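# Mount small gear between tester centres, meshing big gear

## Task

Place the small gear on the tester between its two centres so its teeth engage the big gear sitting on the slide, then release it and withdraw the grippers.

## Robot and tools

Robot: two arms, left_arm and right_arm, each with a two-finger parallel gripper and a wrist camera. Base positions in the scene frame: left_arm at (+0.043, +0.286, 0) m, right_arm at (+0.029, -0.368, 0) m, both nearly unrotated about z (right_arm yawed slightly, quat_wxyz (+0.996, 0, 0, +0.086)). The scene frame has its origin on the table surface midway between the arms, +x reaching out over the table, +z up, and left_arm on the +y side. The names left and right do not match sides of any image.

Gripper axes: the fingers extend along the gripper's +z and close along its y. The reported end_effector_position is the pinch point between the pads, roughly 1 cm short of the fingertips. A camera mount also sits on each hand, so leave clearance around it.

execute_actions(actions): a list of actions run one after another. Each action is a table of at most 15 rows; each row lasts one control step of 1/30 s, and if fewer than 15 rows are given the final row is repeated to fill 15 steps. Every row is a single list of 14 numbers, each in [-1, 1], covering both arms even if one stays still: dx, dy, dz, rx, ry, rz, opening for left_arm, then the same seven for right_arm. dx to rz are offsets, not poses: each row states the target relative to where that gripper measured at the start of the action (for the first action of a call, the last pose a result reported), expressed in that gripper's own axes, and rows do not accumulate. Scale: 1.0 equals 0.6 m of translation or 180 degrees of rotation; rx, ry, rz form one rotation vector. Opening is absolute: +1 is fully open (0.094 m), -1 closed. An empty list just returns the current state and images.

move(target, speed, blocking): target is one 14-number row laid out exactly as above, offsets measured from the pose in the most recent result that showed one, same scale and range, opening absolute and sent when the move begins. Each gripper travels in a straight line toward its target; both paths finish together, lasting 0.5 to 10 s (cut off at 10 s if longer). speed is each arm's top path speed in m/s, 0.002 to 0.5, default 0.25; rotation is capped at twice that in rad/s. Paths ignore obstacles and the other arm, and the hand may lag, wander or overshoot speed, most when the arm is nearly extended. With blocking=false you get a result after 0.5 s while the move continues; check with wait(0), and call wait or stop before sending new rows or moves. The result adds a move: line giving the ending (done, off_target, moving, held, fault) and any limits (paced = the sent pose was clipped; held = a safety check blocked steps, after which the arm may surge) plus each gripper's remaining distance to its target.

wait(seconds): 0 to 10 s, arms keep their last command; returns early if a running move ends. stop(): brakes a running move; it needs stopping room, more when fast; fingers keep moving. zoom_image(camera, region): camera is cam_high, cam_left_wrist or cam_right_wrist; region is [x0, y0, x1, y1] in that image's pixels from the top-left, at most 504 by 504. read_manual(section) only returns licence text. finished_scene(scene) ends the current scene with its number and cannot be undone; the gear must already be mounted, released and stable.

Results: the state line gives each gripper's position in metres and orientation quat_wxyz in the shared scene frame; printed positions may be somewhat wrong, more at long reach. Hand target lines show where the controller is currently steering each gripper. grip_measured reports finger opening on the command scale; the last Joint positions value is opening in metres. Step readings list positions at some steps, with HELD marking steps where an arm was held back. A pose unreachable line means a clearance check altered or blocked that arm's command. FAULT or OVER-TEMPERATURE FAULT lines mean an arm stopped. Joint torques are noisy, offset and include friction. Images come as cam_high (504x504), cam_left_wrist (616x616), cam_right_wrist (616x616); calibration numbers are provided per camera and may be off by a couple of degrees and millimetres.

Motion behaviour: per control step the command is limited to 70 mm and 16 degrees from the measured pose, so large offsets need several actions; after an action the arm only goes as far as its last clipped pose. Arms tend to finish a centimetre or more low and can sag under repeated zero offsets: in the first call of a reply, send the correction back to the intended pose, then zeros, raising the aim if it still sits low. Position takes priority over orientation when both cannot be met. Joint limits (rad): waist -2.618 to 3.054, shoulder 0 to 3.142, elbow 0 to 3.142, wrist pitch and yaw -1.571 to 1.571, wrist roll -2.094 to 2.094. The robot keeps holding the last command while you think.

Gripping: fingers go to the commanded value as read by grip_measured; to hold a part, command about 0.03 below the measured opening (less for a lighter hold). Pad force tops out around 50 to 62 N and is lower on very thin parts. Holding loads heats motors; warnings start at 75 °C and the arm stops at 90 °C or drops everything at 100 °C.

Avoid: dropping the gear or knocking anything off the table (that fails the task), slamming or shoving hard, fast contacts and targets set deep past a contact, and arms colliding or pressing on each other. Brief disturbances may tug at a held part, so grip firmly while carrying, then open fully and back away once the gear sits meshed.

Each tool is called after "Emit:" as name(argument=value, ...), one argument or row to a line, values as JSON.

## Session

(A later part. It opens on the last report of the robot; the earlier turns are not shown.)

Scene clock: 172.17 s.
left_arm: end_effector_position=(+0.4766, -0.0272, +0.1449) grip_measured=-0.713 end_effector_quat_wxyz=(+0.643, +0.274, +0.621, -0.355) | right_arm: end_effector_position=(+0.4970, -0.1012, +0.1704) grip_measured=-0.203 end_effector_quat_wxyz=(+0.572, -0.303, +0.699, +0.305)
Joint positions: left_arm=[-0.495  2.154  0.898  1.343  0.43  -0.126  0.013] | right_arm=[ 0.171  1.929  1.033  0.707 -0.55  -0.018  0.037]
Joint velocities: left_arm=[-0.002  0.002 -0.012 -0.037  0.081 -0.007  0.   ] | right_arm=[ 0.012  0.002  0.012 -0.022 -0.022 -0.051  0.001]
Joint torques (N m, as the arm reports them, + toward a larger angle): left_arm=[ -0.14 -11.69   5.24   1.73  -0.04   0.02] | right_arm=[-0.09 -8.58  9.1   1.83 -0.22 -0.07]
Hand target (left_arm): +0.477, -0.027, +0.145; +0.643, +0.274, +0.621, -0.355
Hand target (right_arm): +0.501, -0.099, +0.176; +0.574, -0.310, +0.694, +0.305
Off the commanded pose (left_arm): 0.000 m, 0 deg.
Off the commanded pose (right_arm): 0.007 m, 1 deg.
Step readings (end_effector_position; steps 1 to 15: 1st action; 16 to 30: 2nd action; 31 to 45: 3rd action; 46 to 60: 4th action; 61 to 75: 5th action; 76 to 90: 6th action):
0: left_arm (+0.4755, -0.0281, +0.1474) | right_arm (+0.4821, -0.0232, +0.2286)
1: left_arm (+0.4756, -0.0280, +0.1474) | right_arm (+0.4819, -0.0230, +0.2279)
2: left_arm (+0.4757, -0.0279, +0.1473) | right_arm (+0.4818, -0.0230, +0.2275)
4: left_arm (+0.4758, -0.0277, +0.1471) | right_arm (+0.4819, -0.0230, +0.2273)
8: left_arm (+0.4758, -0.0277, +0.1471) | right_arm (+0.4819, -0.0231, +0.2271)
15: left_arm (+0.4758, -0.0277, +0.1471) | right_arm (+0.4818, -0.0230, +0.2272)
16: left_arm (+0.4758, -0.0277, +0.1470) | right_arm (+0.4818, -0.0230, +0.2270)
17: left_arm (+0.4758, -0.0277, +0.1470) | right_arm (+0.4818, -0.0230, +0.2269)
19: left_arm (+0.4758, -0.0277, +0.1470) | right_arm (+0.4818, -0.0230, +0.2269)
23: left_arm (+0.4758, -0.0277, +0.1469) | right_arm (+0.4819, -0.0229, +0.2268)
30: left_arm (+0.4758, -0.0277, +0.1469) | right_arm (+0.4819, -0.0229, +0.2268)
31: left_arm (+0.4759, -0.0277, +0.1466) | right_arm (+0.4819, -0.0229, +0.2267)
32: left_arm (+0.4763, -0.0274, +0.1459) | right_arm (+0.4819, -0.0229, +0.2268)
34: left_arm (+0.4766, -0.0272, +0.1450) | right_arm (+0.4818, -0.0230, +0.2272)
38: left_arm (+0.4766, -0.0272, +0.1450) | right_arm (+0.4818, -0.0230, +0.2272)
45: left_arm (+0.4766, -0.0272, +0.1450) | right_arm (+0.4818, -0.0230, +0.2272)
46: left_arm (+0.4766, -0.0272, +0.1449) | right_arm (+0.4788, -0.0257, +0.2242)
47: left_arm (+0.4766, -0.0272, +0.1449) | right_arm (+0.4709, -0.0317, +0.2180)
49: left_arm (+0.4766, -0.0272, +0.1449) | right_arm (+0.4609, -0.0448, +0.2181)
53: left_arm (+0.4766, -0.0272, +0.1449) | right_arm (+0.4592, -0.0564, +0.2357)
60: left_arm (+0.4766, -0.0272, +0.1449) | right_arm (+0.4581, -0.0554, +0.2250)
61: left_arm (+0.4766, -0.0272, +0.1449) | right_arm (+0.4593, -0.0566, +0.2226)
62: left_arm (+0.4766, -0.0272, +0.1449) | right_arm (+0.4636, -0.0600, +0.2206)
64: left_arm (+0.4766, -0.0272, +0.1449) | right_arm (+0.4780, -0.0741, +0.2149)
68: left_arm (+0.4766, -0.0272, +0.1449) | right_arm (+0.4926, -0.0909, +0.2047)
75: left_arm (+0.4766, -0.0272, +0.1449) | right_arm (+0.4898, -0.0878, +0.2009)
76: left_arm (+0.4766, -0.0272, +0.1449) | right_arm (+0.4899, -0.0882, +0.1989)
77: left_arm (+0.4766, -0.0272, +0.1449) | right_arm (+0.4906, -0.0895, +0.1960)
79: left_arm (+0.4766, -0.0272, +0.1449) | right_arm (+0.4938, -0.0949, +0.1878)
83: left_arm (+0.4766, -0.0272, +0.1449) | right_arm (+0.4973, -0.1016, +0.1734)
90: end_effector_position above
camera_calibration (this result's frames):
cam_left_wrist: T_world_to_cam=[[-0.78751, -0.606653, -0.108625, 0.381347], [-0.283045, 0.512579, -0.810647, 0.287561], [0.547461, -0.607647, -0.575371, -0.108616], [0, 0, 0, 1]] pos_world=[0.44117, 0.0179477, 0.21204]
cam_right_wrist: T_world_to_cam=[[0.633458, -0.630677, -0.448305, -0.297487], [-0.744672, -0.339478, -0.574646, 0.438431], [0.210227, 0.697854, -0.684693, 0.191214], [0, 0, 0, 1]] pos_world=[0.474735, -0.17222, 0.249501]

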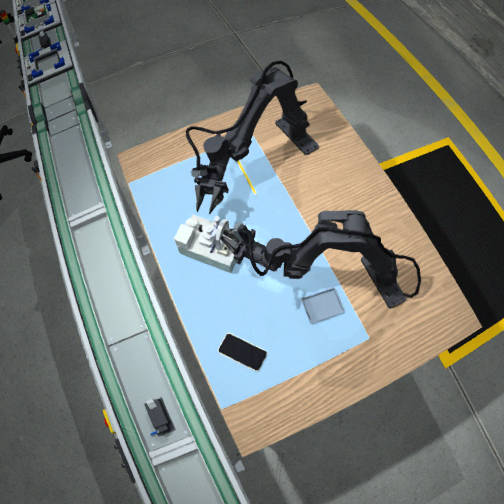

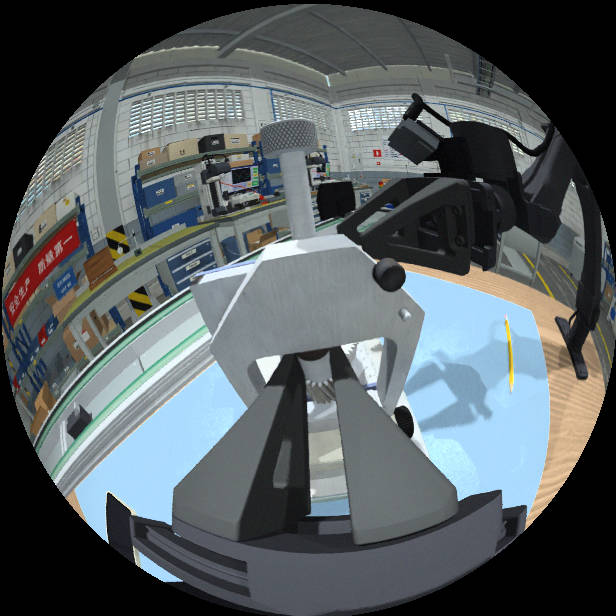

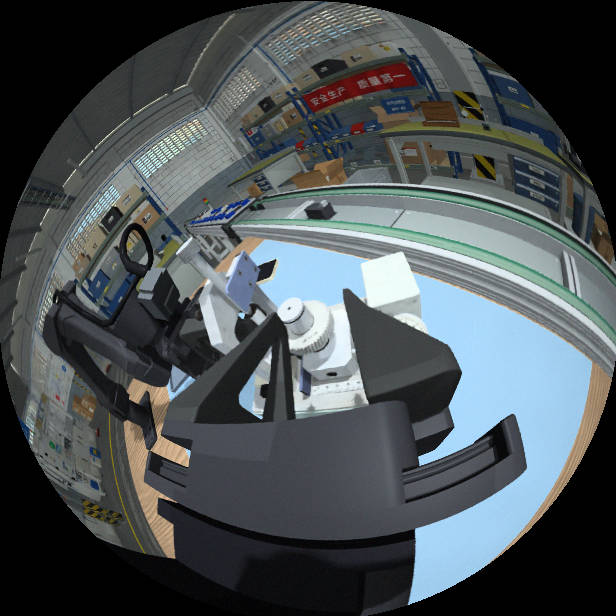

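Seems self-centred into place. Release and retreat to check.

Emit:
execute_actions(
  actions=[
    [[0,0,0,0,0,0,-0.62,0,0,0,0,0,0,-0.2]],
    [[0,0,0,0,0,0,-0.45,0,0,0,0,0,0,-0.2]],
    [[-0.015,0,-0.06,0,0,0,-0.45,-0.03,0,-0.07,0,0,0,-0.2]],
    [[-0.015,0,-0.07,0,0,0,-0.45,-0.03,0,-0.07,0,0,0,-0.2]],
    [[-0.015,0,-0.07,0,0,0,-0.45,0,0,0,0,0,0,-0.2]],
  ],
)

Emit:
zoom_image(
  camera="cam_left_wrist",
  region=[240,170,400,330],
)

Scene clock: 185.57 s.
left_arm: end_effector_position=(+0.4181, +0.0644, +0.1486) grip_measured=-0.452 end_effector_quat_wxyz=(+0.640, +0.272, +0.631, -0.345) | right_arm: end_effector_position=(+0.4618, -0.1620, +0.2329) grip_measured=-0.203 end_effector_quat_wxyz=(+0.594, -0.294, +0.686, +0.301)
Joint positions: left_arm=[-0.311  1.919  0.502  1.485  0.596 -0.126  0.026] | right_arm=[ 0.041  1.628  0.897  0.588 -0.657 -0.023  0.037]
Joint velocities: left_arm=[ 0.012  0.002  0.012  0.007  0.022 -0.037  0.001] | right_arm=[-0.002  0.012 -0.007  0.037 -0.007  0.037  0.   ]
Joint torques (N m, as the arm reports them, + toward a larger angle): left_arm=[  0.32 -10.39   2.87   1.7    0.05  -0.06] | right_arm=[-0.01 -6.83  7.26  1.95 -0.08  0.03]
Hand target (left_arm): +0.413, +0.066, +0.152; +0.640, +0.272, +0.628, -0.349
Hand target (right_arm): +0.462, -0.162, +0.233; +0.594, -0.294, +0.686, +0.301
Off the commanded pose (left_arm): 0.007 m, 1 deg.
Off the commanded pose (right_arm): 0.000 m, 0 deg.
Step readings (end_effector_position; steps 1 to 15: 1st action; 16 to 30: 2nd action; 31 to 45: 3rd action; 46 to 60: 4th action; 61 to 75: 5th action):
0: left_arm (+0.4766, -0.0272, +0.1449) | right_arm (+0.4967, -0.1010, +0.1698)
1: left_arm (+0.4766, -0.0272, +0.1449) | right_arm (+0.4967, -0.1010, +0.1698)
2: left_arm (+0.4765, -0.0273, +0.1449) | right_arm (+0.4967, -0.1010, +0.1699)
4: left_arm (+0.4764, -0.0273, +0.1449) | right_arm (+0.4968, -0.1010, +0.1700)
8: left_arm (+0.4764, -0.0273, +0.1449) | right_arm (+0.4968, -0.1010, +0.1700)
15: left_arm (+0.4764, -0.0273, +0.1449) | right_arm (+0.4968, -0.1010, +0.1701)
16: left_arm (+0.4764, -0.0273, +0.1449) | right_arm (+0.4968, -0.1010, +0.1701)
17: left_arm (+0.4764, -0.0273, +0.1449) | right_arm (+0.4968, -0.1010, +0.1701)
19: left_arm (+0.4764, -0.0273, +0.1449) | right_arm (+0.4968, -0.1010, +0.1701)
23: left_arm (+0.4764, -0.0273, +0.1449) | right_arm (+0.4968, -0.1010, +0.1701)
30: left_arm (+0.4764, -0.0273, +0.1449) | right_arm (+0.4968, -0.1010, +0.1701)
31: left_arm (+0.4742, -0.0249, +0.1445) | right_arm (+0.4943, -0.1031, +0.1713)
32: left_arm (+0.4687, -0.0197, +0.1431) | right_arm (+0.4883, -0.1080, +0.1717)
34: left_arm (+0.4611, -0.0085, +0.1415) | right_arm (+0.4814, -0.1198, +0.1807)
38: left_arm (+0.4602, +0.0004, +0.1428) | right_arm (+0.4818, -0.1320, +0.2025)
45: left_arm (+0.4590, -0.0003, +0.1455) | right_arm (+0.4800, -0.1311, +0.2020)
46: left_arm (+0.4564, +0.0025, +0.1450) | right_arm (+0.4775, -0.1334, +0.2031)
47: left_arm (+0.4503, +0.0086, +0.1438) | right_arm (+0.4720, -0.1383, +0.2037)
49: left_arm (+0.4422, +0.0228, +0.1423) | right_arm (+0.4658, -0.1511, +0.2138)
53: left_arm (+0.4403, +0.0333, +0.1436) | right_arm (+0.4640, -0.1631, +0.2351)
60: left_arm (+0.4385, +0.0322, +0.1463) | right_arm (+0.4619, -0.1620, +0.2329)
61: left_arm (+0.4359, +0.0348, +0.1461) | right_arm (+0.4618, -0.1620, +0.2329)
62: left_arm (+0.4303, +0.0413, +0.1453) | right_arm (+0.4618, -0.1620, +0.2329)
64: left_arm (+0.4230, +0.0564, +0.1448) | right_arm (+0.4618, -0.1620, +0.2329)
68: left_arm (+0.4202, +0.0660, +0.1469) | right_arm (+0.4618, -0.1620, +0.2329)
75: end_effector_position above
camera_calibration (this result's frames):
cam_left_wrist: T_world_to_cam=[[-0.777451, -0.619259, -0.109947, 0.388122], [-0.303407, 0.522399, -0.796896, 0.232813], [0.550921, -0.586189, -0.594027, -0.0188875], [0, 0, 0, 1]] pos_world=[0.382789, 0.107655, 0.216981]
cam_right_wrist: T_world_to_cam=[[0.63746, -0.633739, -0.438199, -0.290198], [-0.727063, -0.306549, -0.614335, 0.434006], [0.254998, 0.710212, -0.656181, 0.258554], [0, 0, 0, 1]] pos_world=[0.434608, -0.234494, 0.309119]

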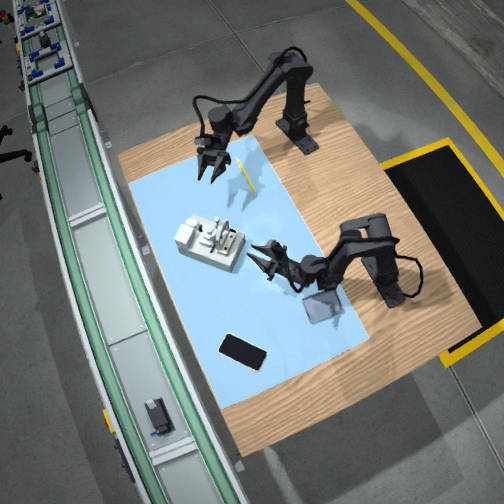

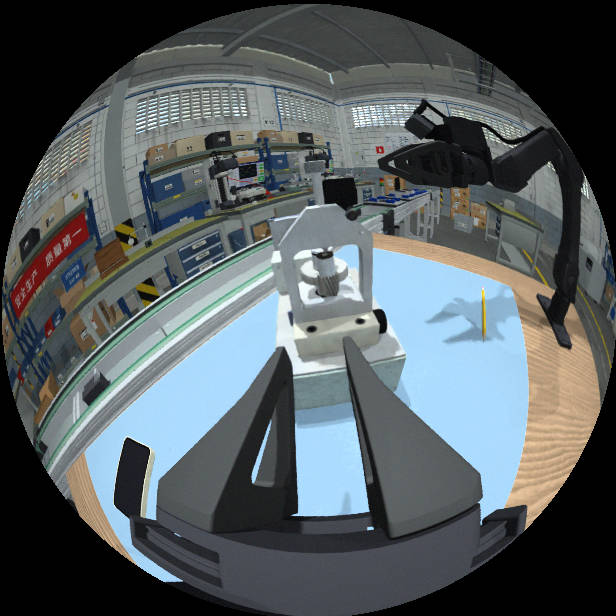

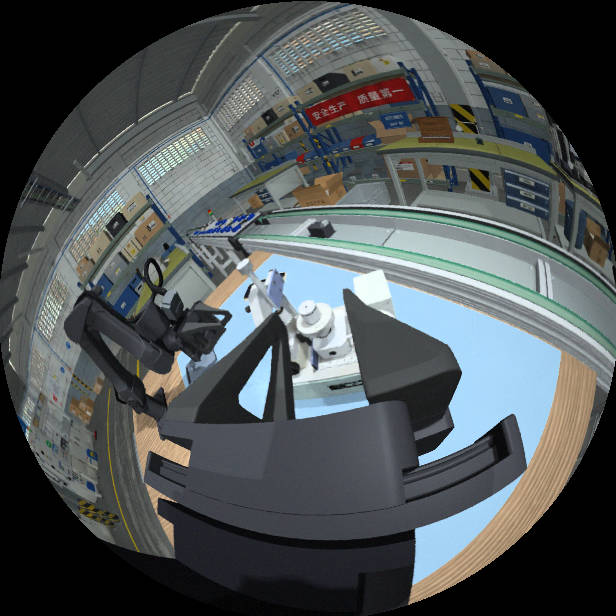

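Region (240, 170, 400, 330) of cam_left_wrist's 616x616 image, scaled by 3.150, with more detail than that image has.

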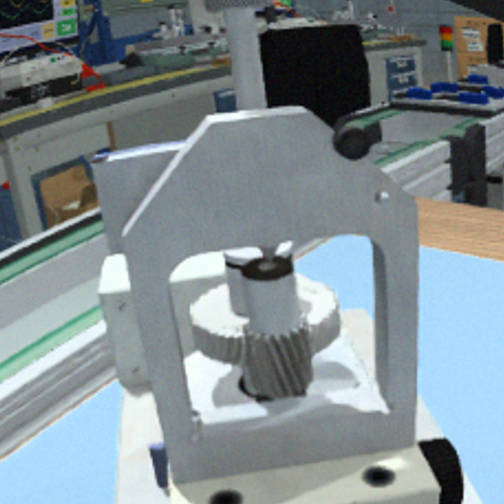

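Emit:
zoom_image(
  camera="cam_high",
  region=[165,205,255,275],
)

Emit:
zoom_image(
  camera="cam_left_wrist",
  region=[295,235,365,305],
)

Region (165, 205, 255, 275) of cam_high's 504x504 image, scaled by 5.600, with more detail than that image has.

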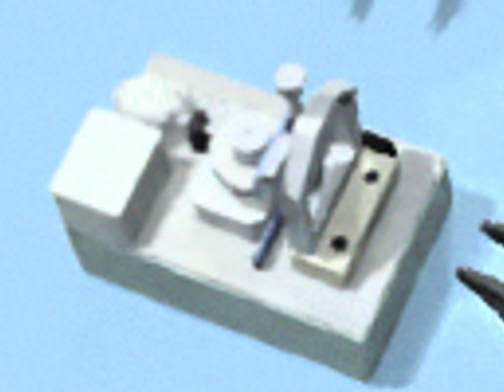

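Region (295, 235, 365, 305) of cam_left_wrist's 616x616 image, scaled by 7.200, with more detail than that image has.

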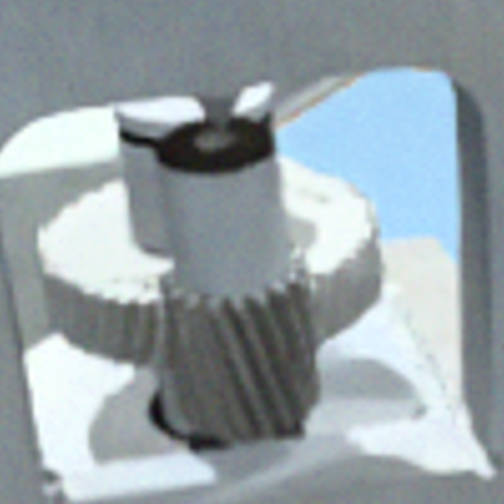

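Emit:
move(
  target=[0.006,-0.014,0.188,0,0,0,-0.3,0,0,0,0,0,0,-0.2],
  speed=0.08,
)

Scene clock: 199.20 s.
left_arm: end_effector_position=(+0.4746, -0.0256, +0.1483) grip_measured=-0.302 end_effector_quat_wxyz=(+0.634, +0.274, +0.634, -0.348) | right_arm: end_effector_position=(+0.4618, -0.1620, +0.2329) grip_measured=-0.203 end_effector_quat_wxyz=(+0.594, -0.294, +0.686, +0.301)
Joint positions: left_arm=[-0.498  2.103  0.883  1.27   0.418 -0.115  0.033] | right_arm=[ 0.041  1.628  0.897  0.588 -0.657 -0.023  0.037]
Joint velocities: left_arm=[ 0.002 -0.002 -0.017 -0.022 -0.051  0.007  0.001] | right_arm=[-0.012  0.017 -0.012 -0.007 -0.022  0.11   0.   ]
Joint torques (N m, as the arm reports them, + toward a larger angle): left_arm=[ -0.43 -10.56   7.88   1.64  -0.17   0.1 ] | right_arm=[ 0.01 -6.81  7.2   1.96 -0.07  0.03]
Hand target (left_arm): +0.481, -0.029, +0.152; +0.640, +0.273, +0.631, -0.344
Hand target (right_arm): +0.462, -0.162, +0.233; +0.594, -0.294, +0.686, +0.301
Off the commanded pose (left_arm): 0.009 m, 1 deg.
Off the commanded pose (right_arm): 0.000 m, 0 deg.
move: done
camera_calibration (this result's frames):
cam_left_wrist: T_world_to_cam=[[-0.784149, -0.611895, -0.103422, 0.378644], [-0.307846, 0.528254, -0.791314, 0.29819], [0.538834, -0.58867, -0.602599, -0.0960032], [0, 0, 0, 1]] pos_world=[0.44044, 0.017656, 0.217271]
cam_right_wrist: T_world_to_cam=[[0.63746, -0.633739, -0.438199, -0.290198], [-0.727063, -0.306549, -0.614335, 0.434006], [0.254998, 0.710212, -0.656181, 0.258554], [0, 0, 0, 1]] pos_world=[0.434608, -0.234494, 0.309119]

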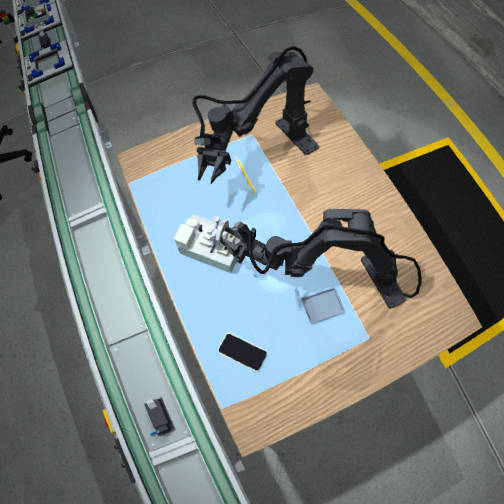

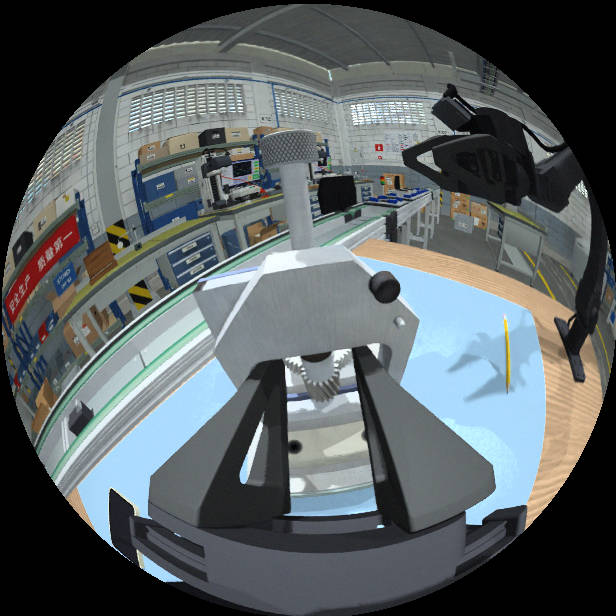

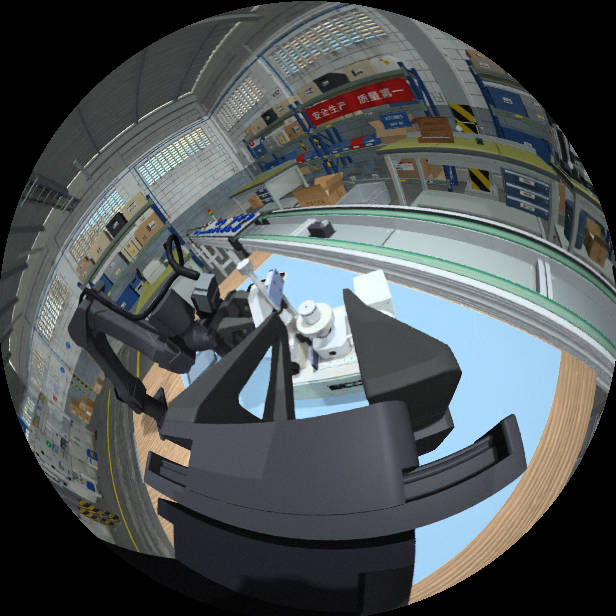

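Emit:
execute_actions(
  actions=[
    [[0,0.004,0.014,0,0,0,-0.3,0,0,0,0,0,0,-0.2]],
    [[0,0,0,0,0,0,-0.74,0,0,0,0,0,0,-0.2]],
    [[0,0,0,0,0,0,-0.74,0,0,0,0,0,0,-0.2]],
    [[-0.008,0.008,0.022,0,0,0,-0.74,0,0,0,0,0,0,-0.2]],
    [[0,0,0,0,0,0,-0.74,0,0,0,0,0,0,-0.2]],
  ],
)

Scene clock: 210.57 s.
left_arm: end_effector_position=(+0.4774, -0.0287, +0.1455) grip_measured=-0.714 end_effector_quat_wxyz=(+0.628, +0.278, +0.637, -0.350) | right_arm: end_effector_position=(+0.4618, -0.1620, +0.2329) grip_measured=-0.203 end_effector_quat_wxyz=(+0.594, -0.294, +0.686, +0.301)
Joint positions: left_arm=[-0.497  2.113  0.904  1.247  0.428 -0.113  0.013] | right_arm=[ 0.041  1.628  0.897  0.588 -0.657 -0.023  0.037]
Joint velocities: left_arm=[-0.007 -0.002 -0.027 -0.007 -0.037  0.022 -0.   ] | right_arm=[ 0.007 -0.017 -0.012 -0.022 -0.095 -0.007 -0.001]
Joint torques (N m, as the arm reports them, + toward a larger angle): left_arm=[ -0.09 -11.57   5.35   1.74  -0.05   0.02] | right_arm=[ 0.15 -6.85  7.33  1.96 -0.05  0.01]
Hand target (left_arm): +0.477, -0.029, +0.145; +0.628, +0.277, +0.637, -0.349
Hand target (right_arm): +0.462, -0.162, +0.233; +0.594, -0.294, +0.686, +0.301
Off the commanded pose (left_arm): 0.000 m, 0 deg.
Off the commanded pose (right_arm): 0.000 m, 0 deg.
Step readings (end_effector_position; steps 1 to 15: 1st action; 16 to 30: 2nd action; 31 to 45: 3rd action; 46 to 60: 4th action; 61 to 75: 5th action):
0: left_arm (+0.4748, -0.0254, +0.1479) | right_arm (+0.4618, -0.1620, +0.2329)
1: left_arm (+0.4748, -0.0255, +0.1473) | right_arm (+0.4618, -0.1620, +0.2329)
2: left_arm (+0.4752, -0.0257, +0.1471) | right_arm (+0.4618, -0.1620, +0.2329)
4: left_arm (+0.4760, -0.0262, +0.1462) | right_arm (+0.4618, -0.1620, +0.2329)
8: left_arm (+0.4761, -0.0264, +0.1452) | right_arm (+0.4618, -0.1620, +0.2329)
15: left_arm (+0.4761, -0.0264, +0.1452) | right_arm (+0.4618, -0.1620, +0.2329)
16: left_arm (+0.4761, -0.0264, +0.1452) | right_arm (+0.4618, -0.1620, +0.2329)
17: left_arm (+0.4758, -0.0267, +0.1453) | right_arm (+0.4618, -0.1620, +0.2329)
19: left_arm (+0.4757, -0.0267, +0.1454) | right_arm (+0.4618, -0.1620, +0.2329)
23: left_arm (+0.4757, -0.0267, +0.1454) | right_arm (+0.4618, -0.1620, +0.2329)
30: left_arm (+0.4757, -0.0267, +0.1454) | right_arm (+0.4618, -0.1620, +0.2329)
31: left_arm (+0.4757, -0.0267, +0.1454) | right_arm (+0.4618, -0.1620, +0.2329)
32: left_arm (+0.4757, -0.0267, +0.1454) | right_arm (+0.4618, -0.1620, +0.2329)
34: left_arm (+0.4757, -0.0267, +0.1454) | right_arm (+0.4618, -0.1620, +0.2329)
38: left_arm (+0.4757, -0.0267, +0.1454) | right_arm (+0.4618, -0.1620, +0.2329)
45: left_arm (+0.4757, -0.0267, +0.1454) | right_arm (+0.4618, -0.1620, +0.2329)
46: left_arm (+0.4763, -0.0271, +0.1458) | right_arm (+0.4618, -0.1620, +0.2329)
47: left_arm (+0.4771, -0.0279, +0.1456) | right_arm (+0.4618, -0.1620, +0.2329)
49: left_arm (+0.4775, -0.0286, +0.1453) | right_arm (+0.4618, -0.1620, +0.2329)
53: left_arm (+0.4775, -0.0286, +0.1453) | right_arm (+0.4618, -0.1620, +0.2329)
60: left_arm (+0.4775, -0.0286, +0.1453) | right_arm (+0.4618, -0.1620, +0.2329)
61: left_arm (+0.4775, -0.0286, +0.1454) | right_arm (+0.4618, -0.1620, +0.2329)
62: left_arm (+0.4774, -0.0286, +0.1455) | right_arm (+0.4618, -0.1620, +0.2329)
64: left_arm (+0.4774, -0.0287, +0.1455) | right_arm (+0.4618, -0.1620, +0.2329)
68: left_arm (+0.4774, -0.0287, +0.1455) | right_arm (+0.4618, -0.1620, +0.2329)
75: end_effector_position above
camera_calibration (this result's frames):
cam_left_wrist: T_world_to_cam=[[-0.790812, -0.603676, -0.100952, 0.381708], [-0.309979, 0.537245, -0.784399, 0.298739], [0.527759, -0.589019, -0.611986, -0.0943558], [0, 0, 0, 1]] pos_world=[0.444259, 0.0143546, 0.215121]
cam_right_wrist: T_world_to_cam=[[0.63746, -0.633739, -0.438199, -0.290198], [-0.727063, -0.306549, -0.614335, 0.434006], [0.254998, 0.710212, -0.656181, 0.258554], [0, 0, 0, 1]] pos_world=[0.434608, -0.234494, 0.309119]

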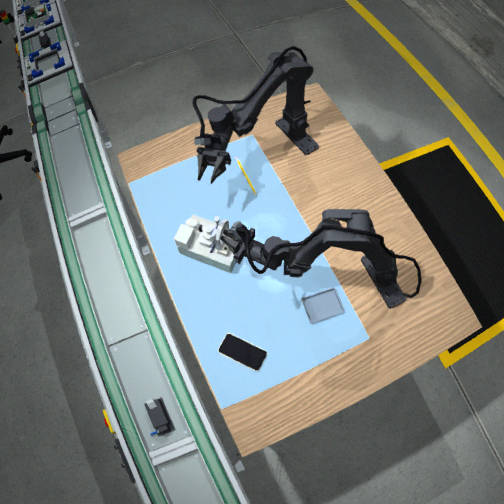

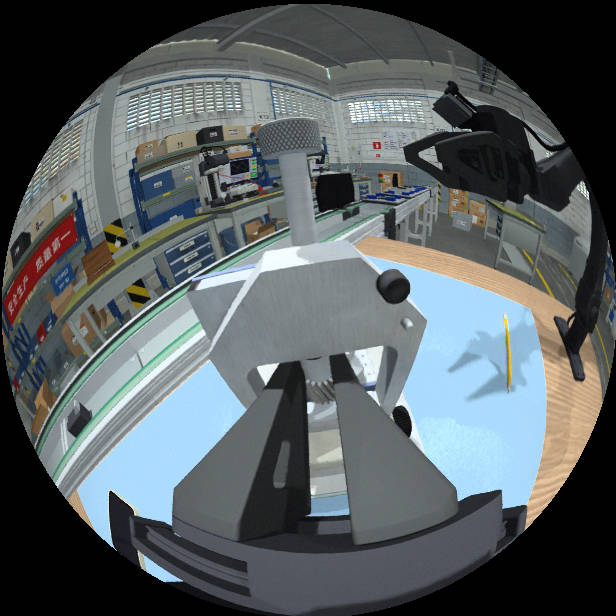

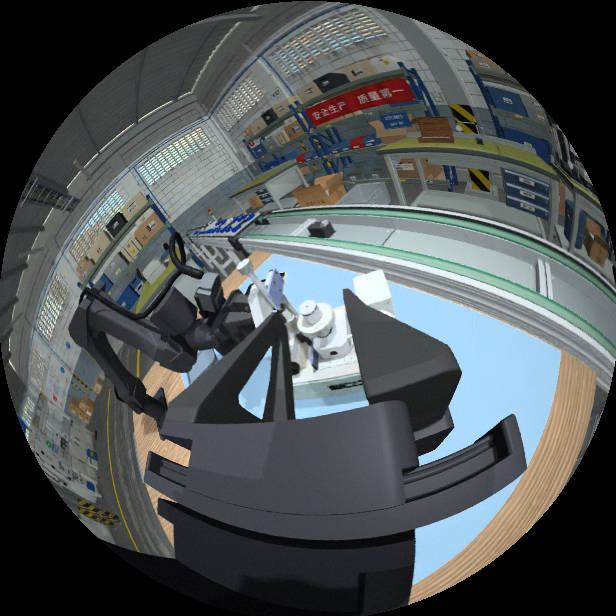

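Emit:
execute_actions(
  actions=[
    [[0,0,0,0,0,0,-0.45,0,0,0,0,0,0,-0.2]],
    [[-0.015,0,-0.06,0,0,0,-0.45,0,0,0,0,0,0,-0.2]],
    [[-0.015,0,-0.07,0,0,0,-0.45,0,0,0,0,0,0,-0.2]],
    [[-0.015,0,-0.07,0,0,0,-0.45,0,0,0,0,0,0,-0.2]],
  ],
)

Emit:
zoom_image(
  camera="cam_left_wrist",
  region=[280,220,370,310],
)

Scene clock: 220.07 s.
left_arm: end_effector_position=(+0.4197, +0.0622, +0.1568) grip_measured=-0.452 end_effector_quat_wxyz=(+0.625, +0.272, +0.646, -0.342) | right_arm: end_effector_position=(+0.4618, -0.1620, +0.2329) grip_measured=-0.203 end_effector_quat_wxyz=(+0.594, -0.294, +0.686, +0.301)
Joint positions: left_arm=[-0.317  1.829  0.519  1.329  0.589 -0.113  0.026] | right_arm=[ 0.041  1.628  0.897  0.588 -0.657 -0.023  0.037]
Joint velocities: left_arm=[ 0.002  0.002 -0.007 -0.007  0.139 -0.037 -0.001] | right_arm=[-0.032  0.022  0.012 -0.037 -0.081 -0.022  0.   ]
Joint torques (N m, as the arm reports them, + toward a larger angle): left_arm=[ 0.34 -9.96  3.36  1.74  0.08 -0.03] | right_arm=[ 0.   -6.81  7.36  1.95 -0.05  0.01]
Hand target (left_arm): +0.415, +0.064, +0.159; +0.625, +0.274, +0.644, -0.345
Hand target (right_arm): +0.462, -0.162, +0.233; +0.594, -0.294, +0.686, +0.301
Off the commanded pose (left_arm): 0.006 m, 0 deg.
Off the commanded pose (right_arm): 0.000 m, 0 deg.
Step readings (end_effector_position; steps 1 to 15: 1st action; 16 to 30: 2nd action; 31 to 45: 3rd action; 46 to 60: 4th action):
0: left_arm (+0.4774, -0.0287, +0.1455) | right_arm (+0.4618, -0.1620, +0.2329)
1: left_arm (+0.4774, -0.0287, +0.1455) | right_arm (+0.4618, -0.1620, +0.2329)
2: left_arm (+0.4774, -0.0287, +0.1455) | right_arm (+0.4618, -0.1620, +0.2329)
4: left_arm (+0.4774, -0.0287, +0.1455) | right_arm (+0.4618, -0.1620, +0.2329)
8: left_arm (+0.4774, -0.0287, +0.1455) | right_arm (+0.4618, -0.1620, +0.2329)
15: left_arm (+0.4774, -0.0287, +0.1455) | right_arm (+0.4618, -0.1620, +0.2329)
16: left_arm (+0.4751, -0.0262, +0.1452) | right_arm (+0.4618, -0.1620, +0.2329)
17: left_arm (+0.4695, -0.0211, +0.1440) | right_arm (+0.4618, -0.1620, +0.2329)
19: left_arm (+0.4620, -0.0097, +0.1430) | right_arm (+0.4618, -0.1620, +0.2329)
23: left_arm (+0.4612, -0.0011, +0.1463) | right_arm (+0.4618, -0.1620, +0.2329)
30: left_arm (+0.4602, -0.0018, +0.1479) | right_arm (+0.4618, -0.1620, +0.2329)
31: left_arm (+0.4576, +0.0010, +0.1479) | right_arm (+0.4618, -0.1620, +0.2329)
32: left_arm (+0.4514, +0.0072, +0.1468) | right_arm (+0.4618, -0.1620, +0.2329)
34: left_arm (+0.4432, +0.0213, +0.1464) | right_arm (+0.4618, -0.1620, +0.2329)
38: left_arm (+0.4415, +0.0315, +0.1499) | right_arm (+0.4618, -0.1620, +0.2329)
45: left_arm (+0.4399, +0.0303, +0.1515) | right_arm (+0.4618, -0.1620, +0.2329)
46: left_arm (+0.4373, +0.0329, +0.1516) | right_arm (+0.4618, -0.1620, +0.2329)
47: left_arm (+0.4316, +0.0395, +0.1512) | right_arm (+0.4618, -0.1620, +0.2329)
49: left_arm (+0.4242, +0.0545, +0.1521) | right_arm (+0.4618, -0.1620, +0.2329)
53: left_arm (+0.4216, +0.0637, +0.1560) | right_arm (+0.4618, -0.1620, +0.2329)
60: end_effector_position above
camera_calibration (this result's frames):
cam_left_wrist: T_world_to_cam=[[-0.780644, -0.617581, -0.0958585, 0.387906], [-0.332266, 0.540023, -0.773288, 0.248327], [0.529334, -0.571812, -0.626767, -0.00286736], [0, 0, 0, 1]] pos_world=[0.386844, 0.103822, 0.227415]
cam_right_wrist: T_world_to_cam=[[0.63746, -0.633739, -0.438199, -0.290198], [-0.727063, -0.306549, -0.614335, 0.434006], [0.254998, 0.710212, -0.656181, 0.258554], [0, 0, 0, 1]] pos_world=[0.434608, -0.234494, 0.309119]

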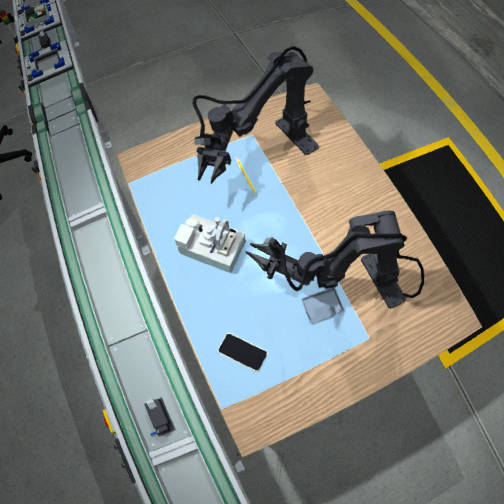

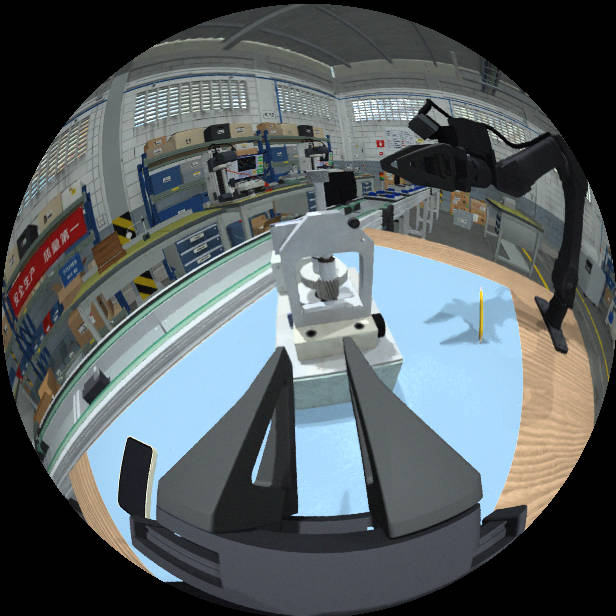

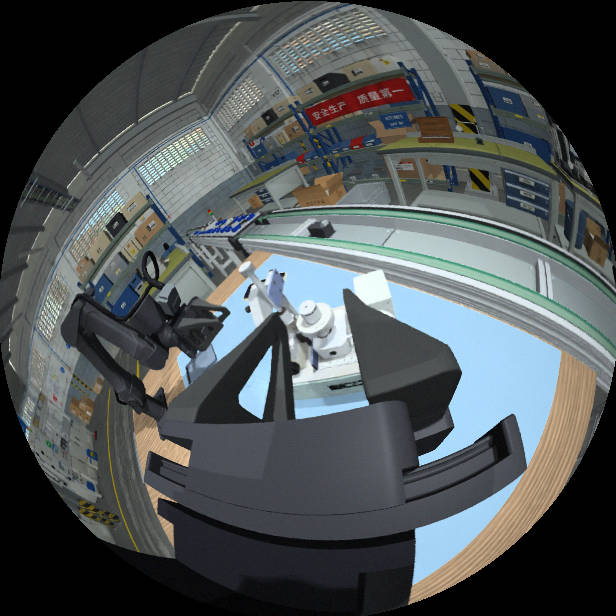

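Region (280, 220, 370, 310) of cam_left_wrist's 616x616 image, scaled by 5.600, with more detail than that image has.

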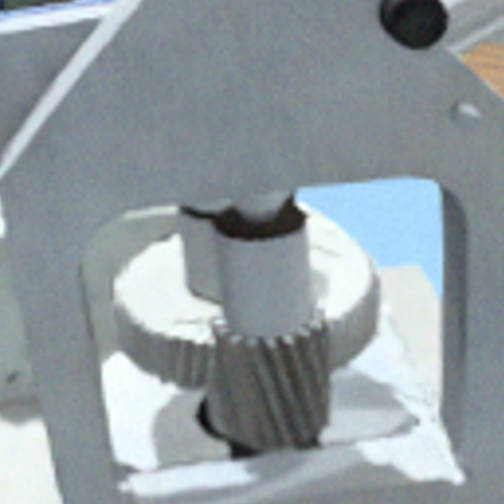

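Emit:
finished_scene(
  scene=2,
)

The scene is finished: the task was done.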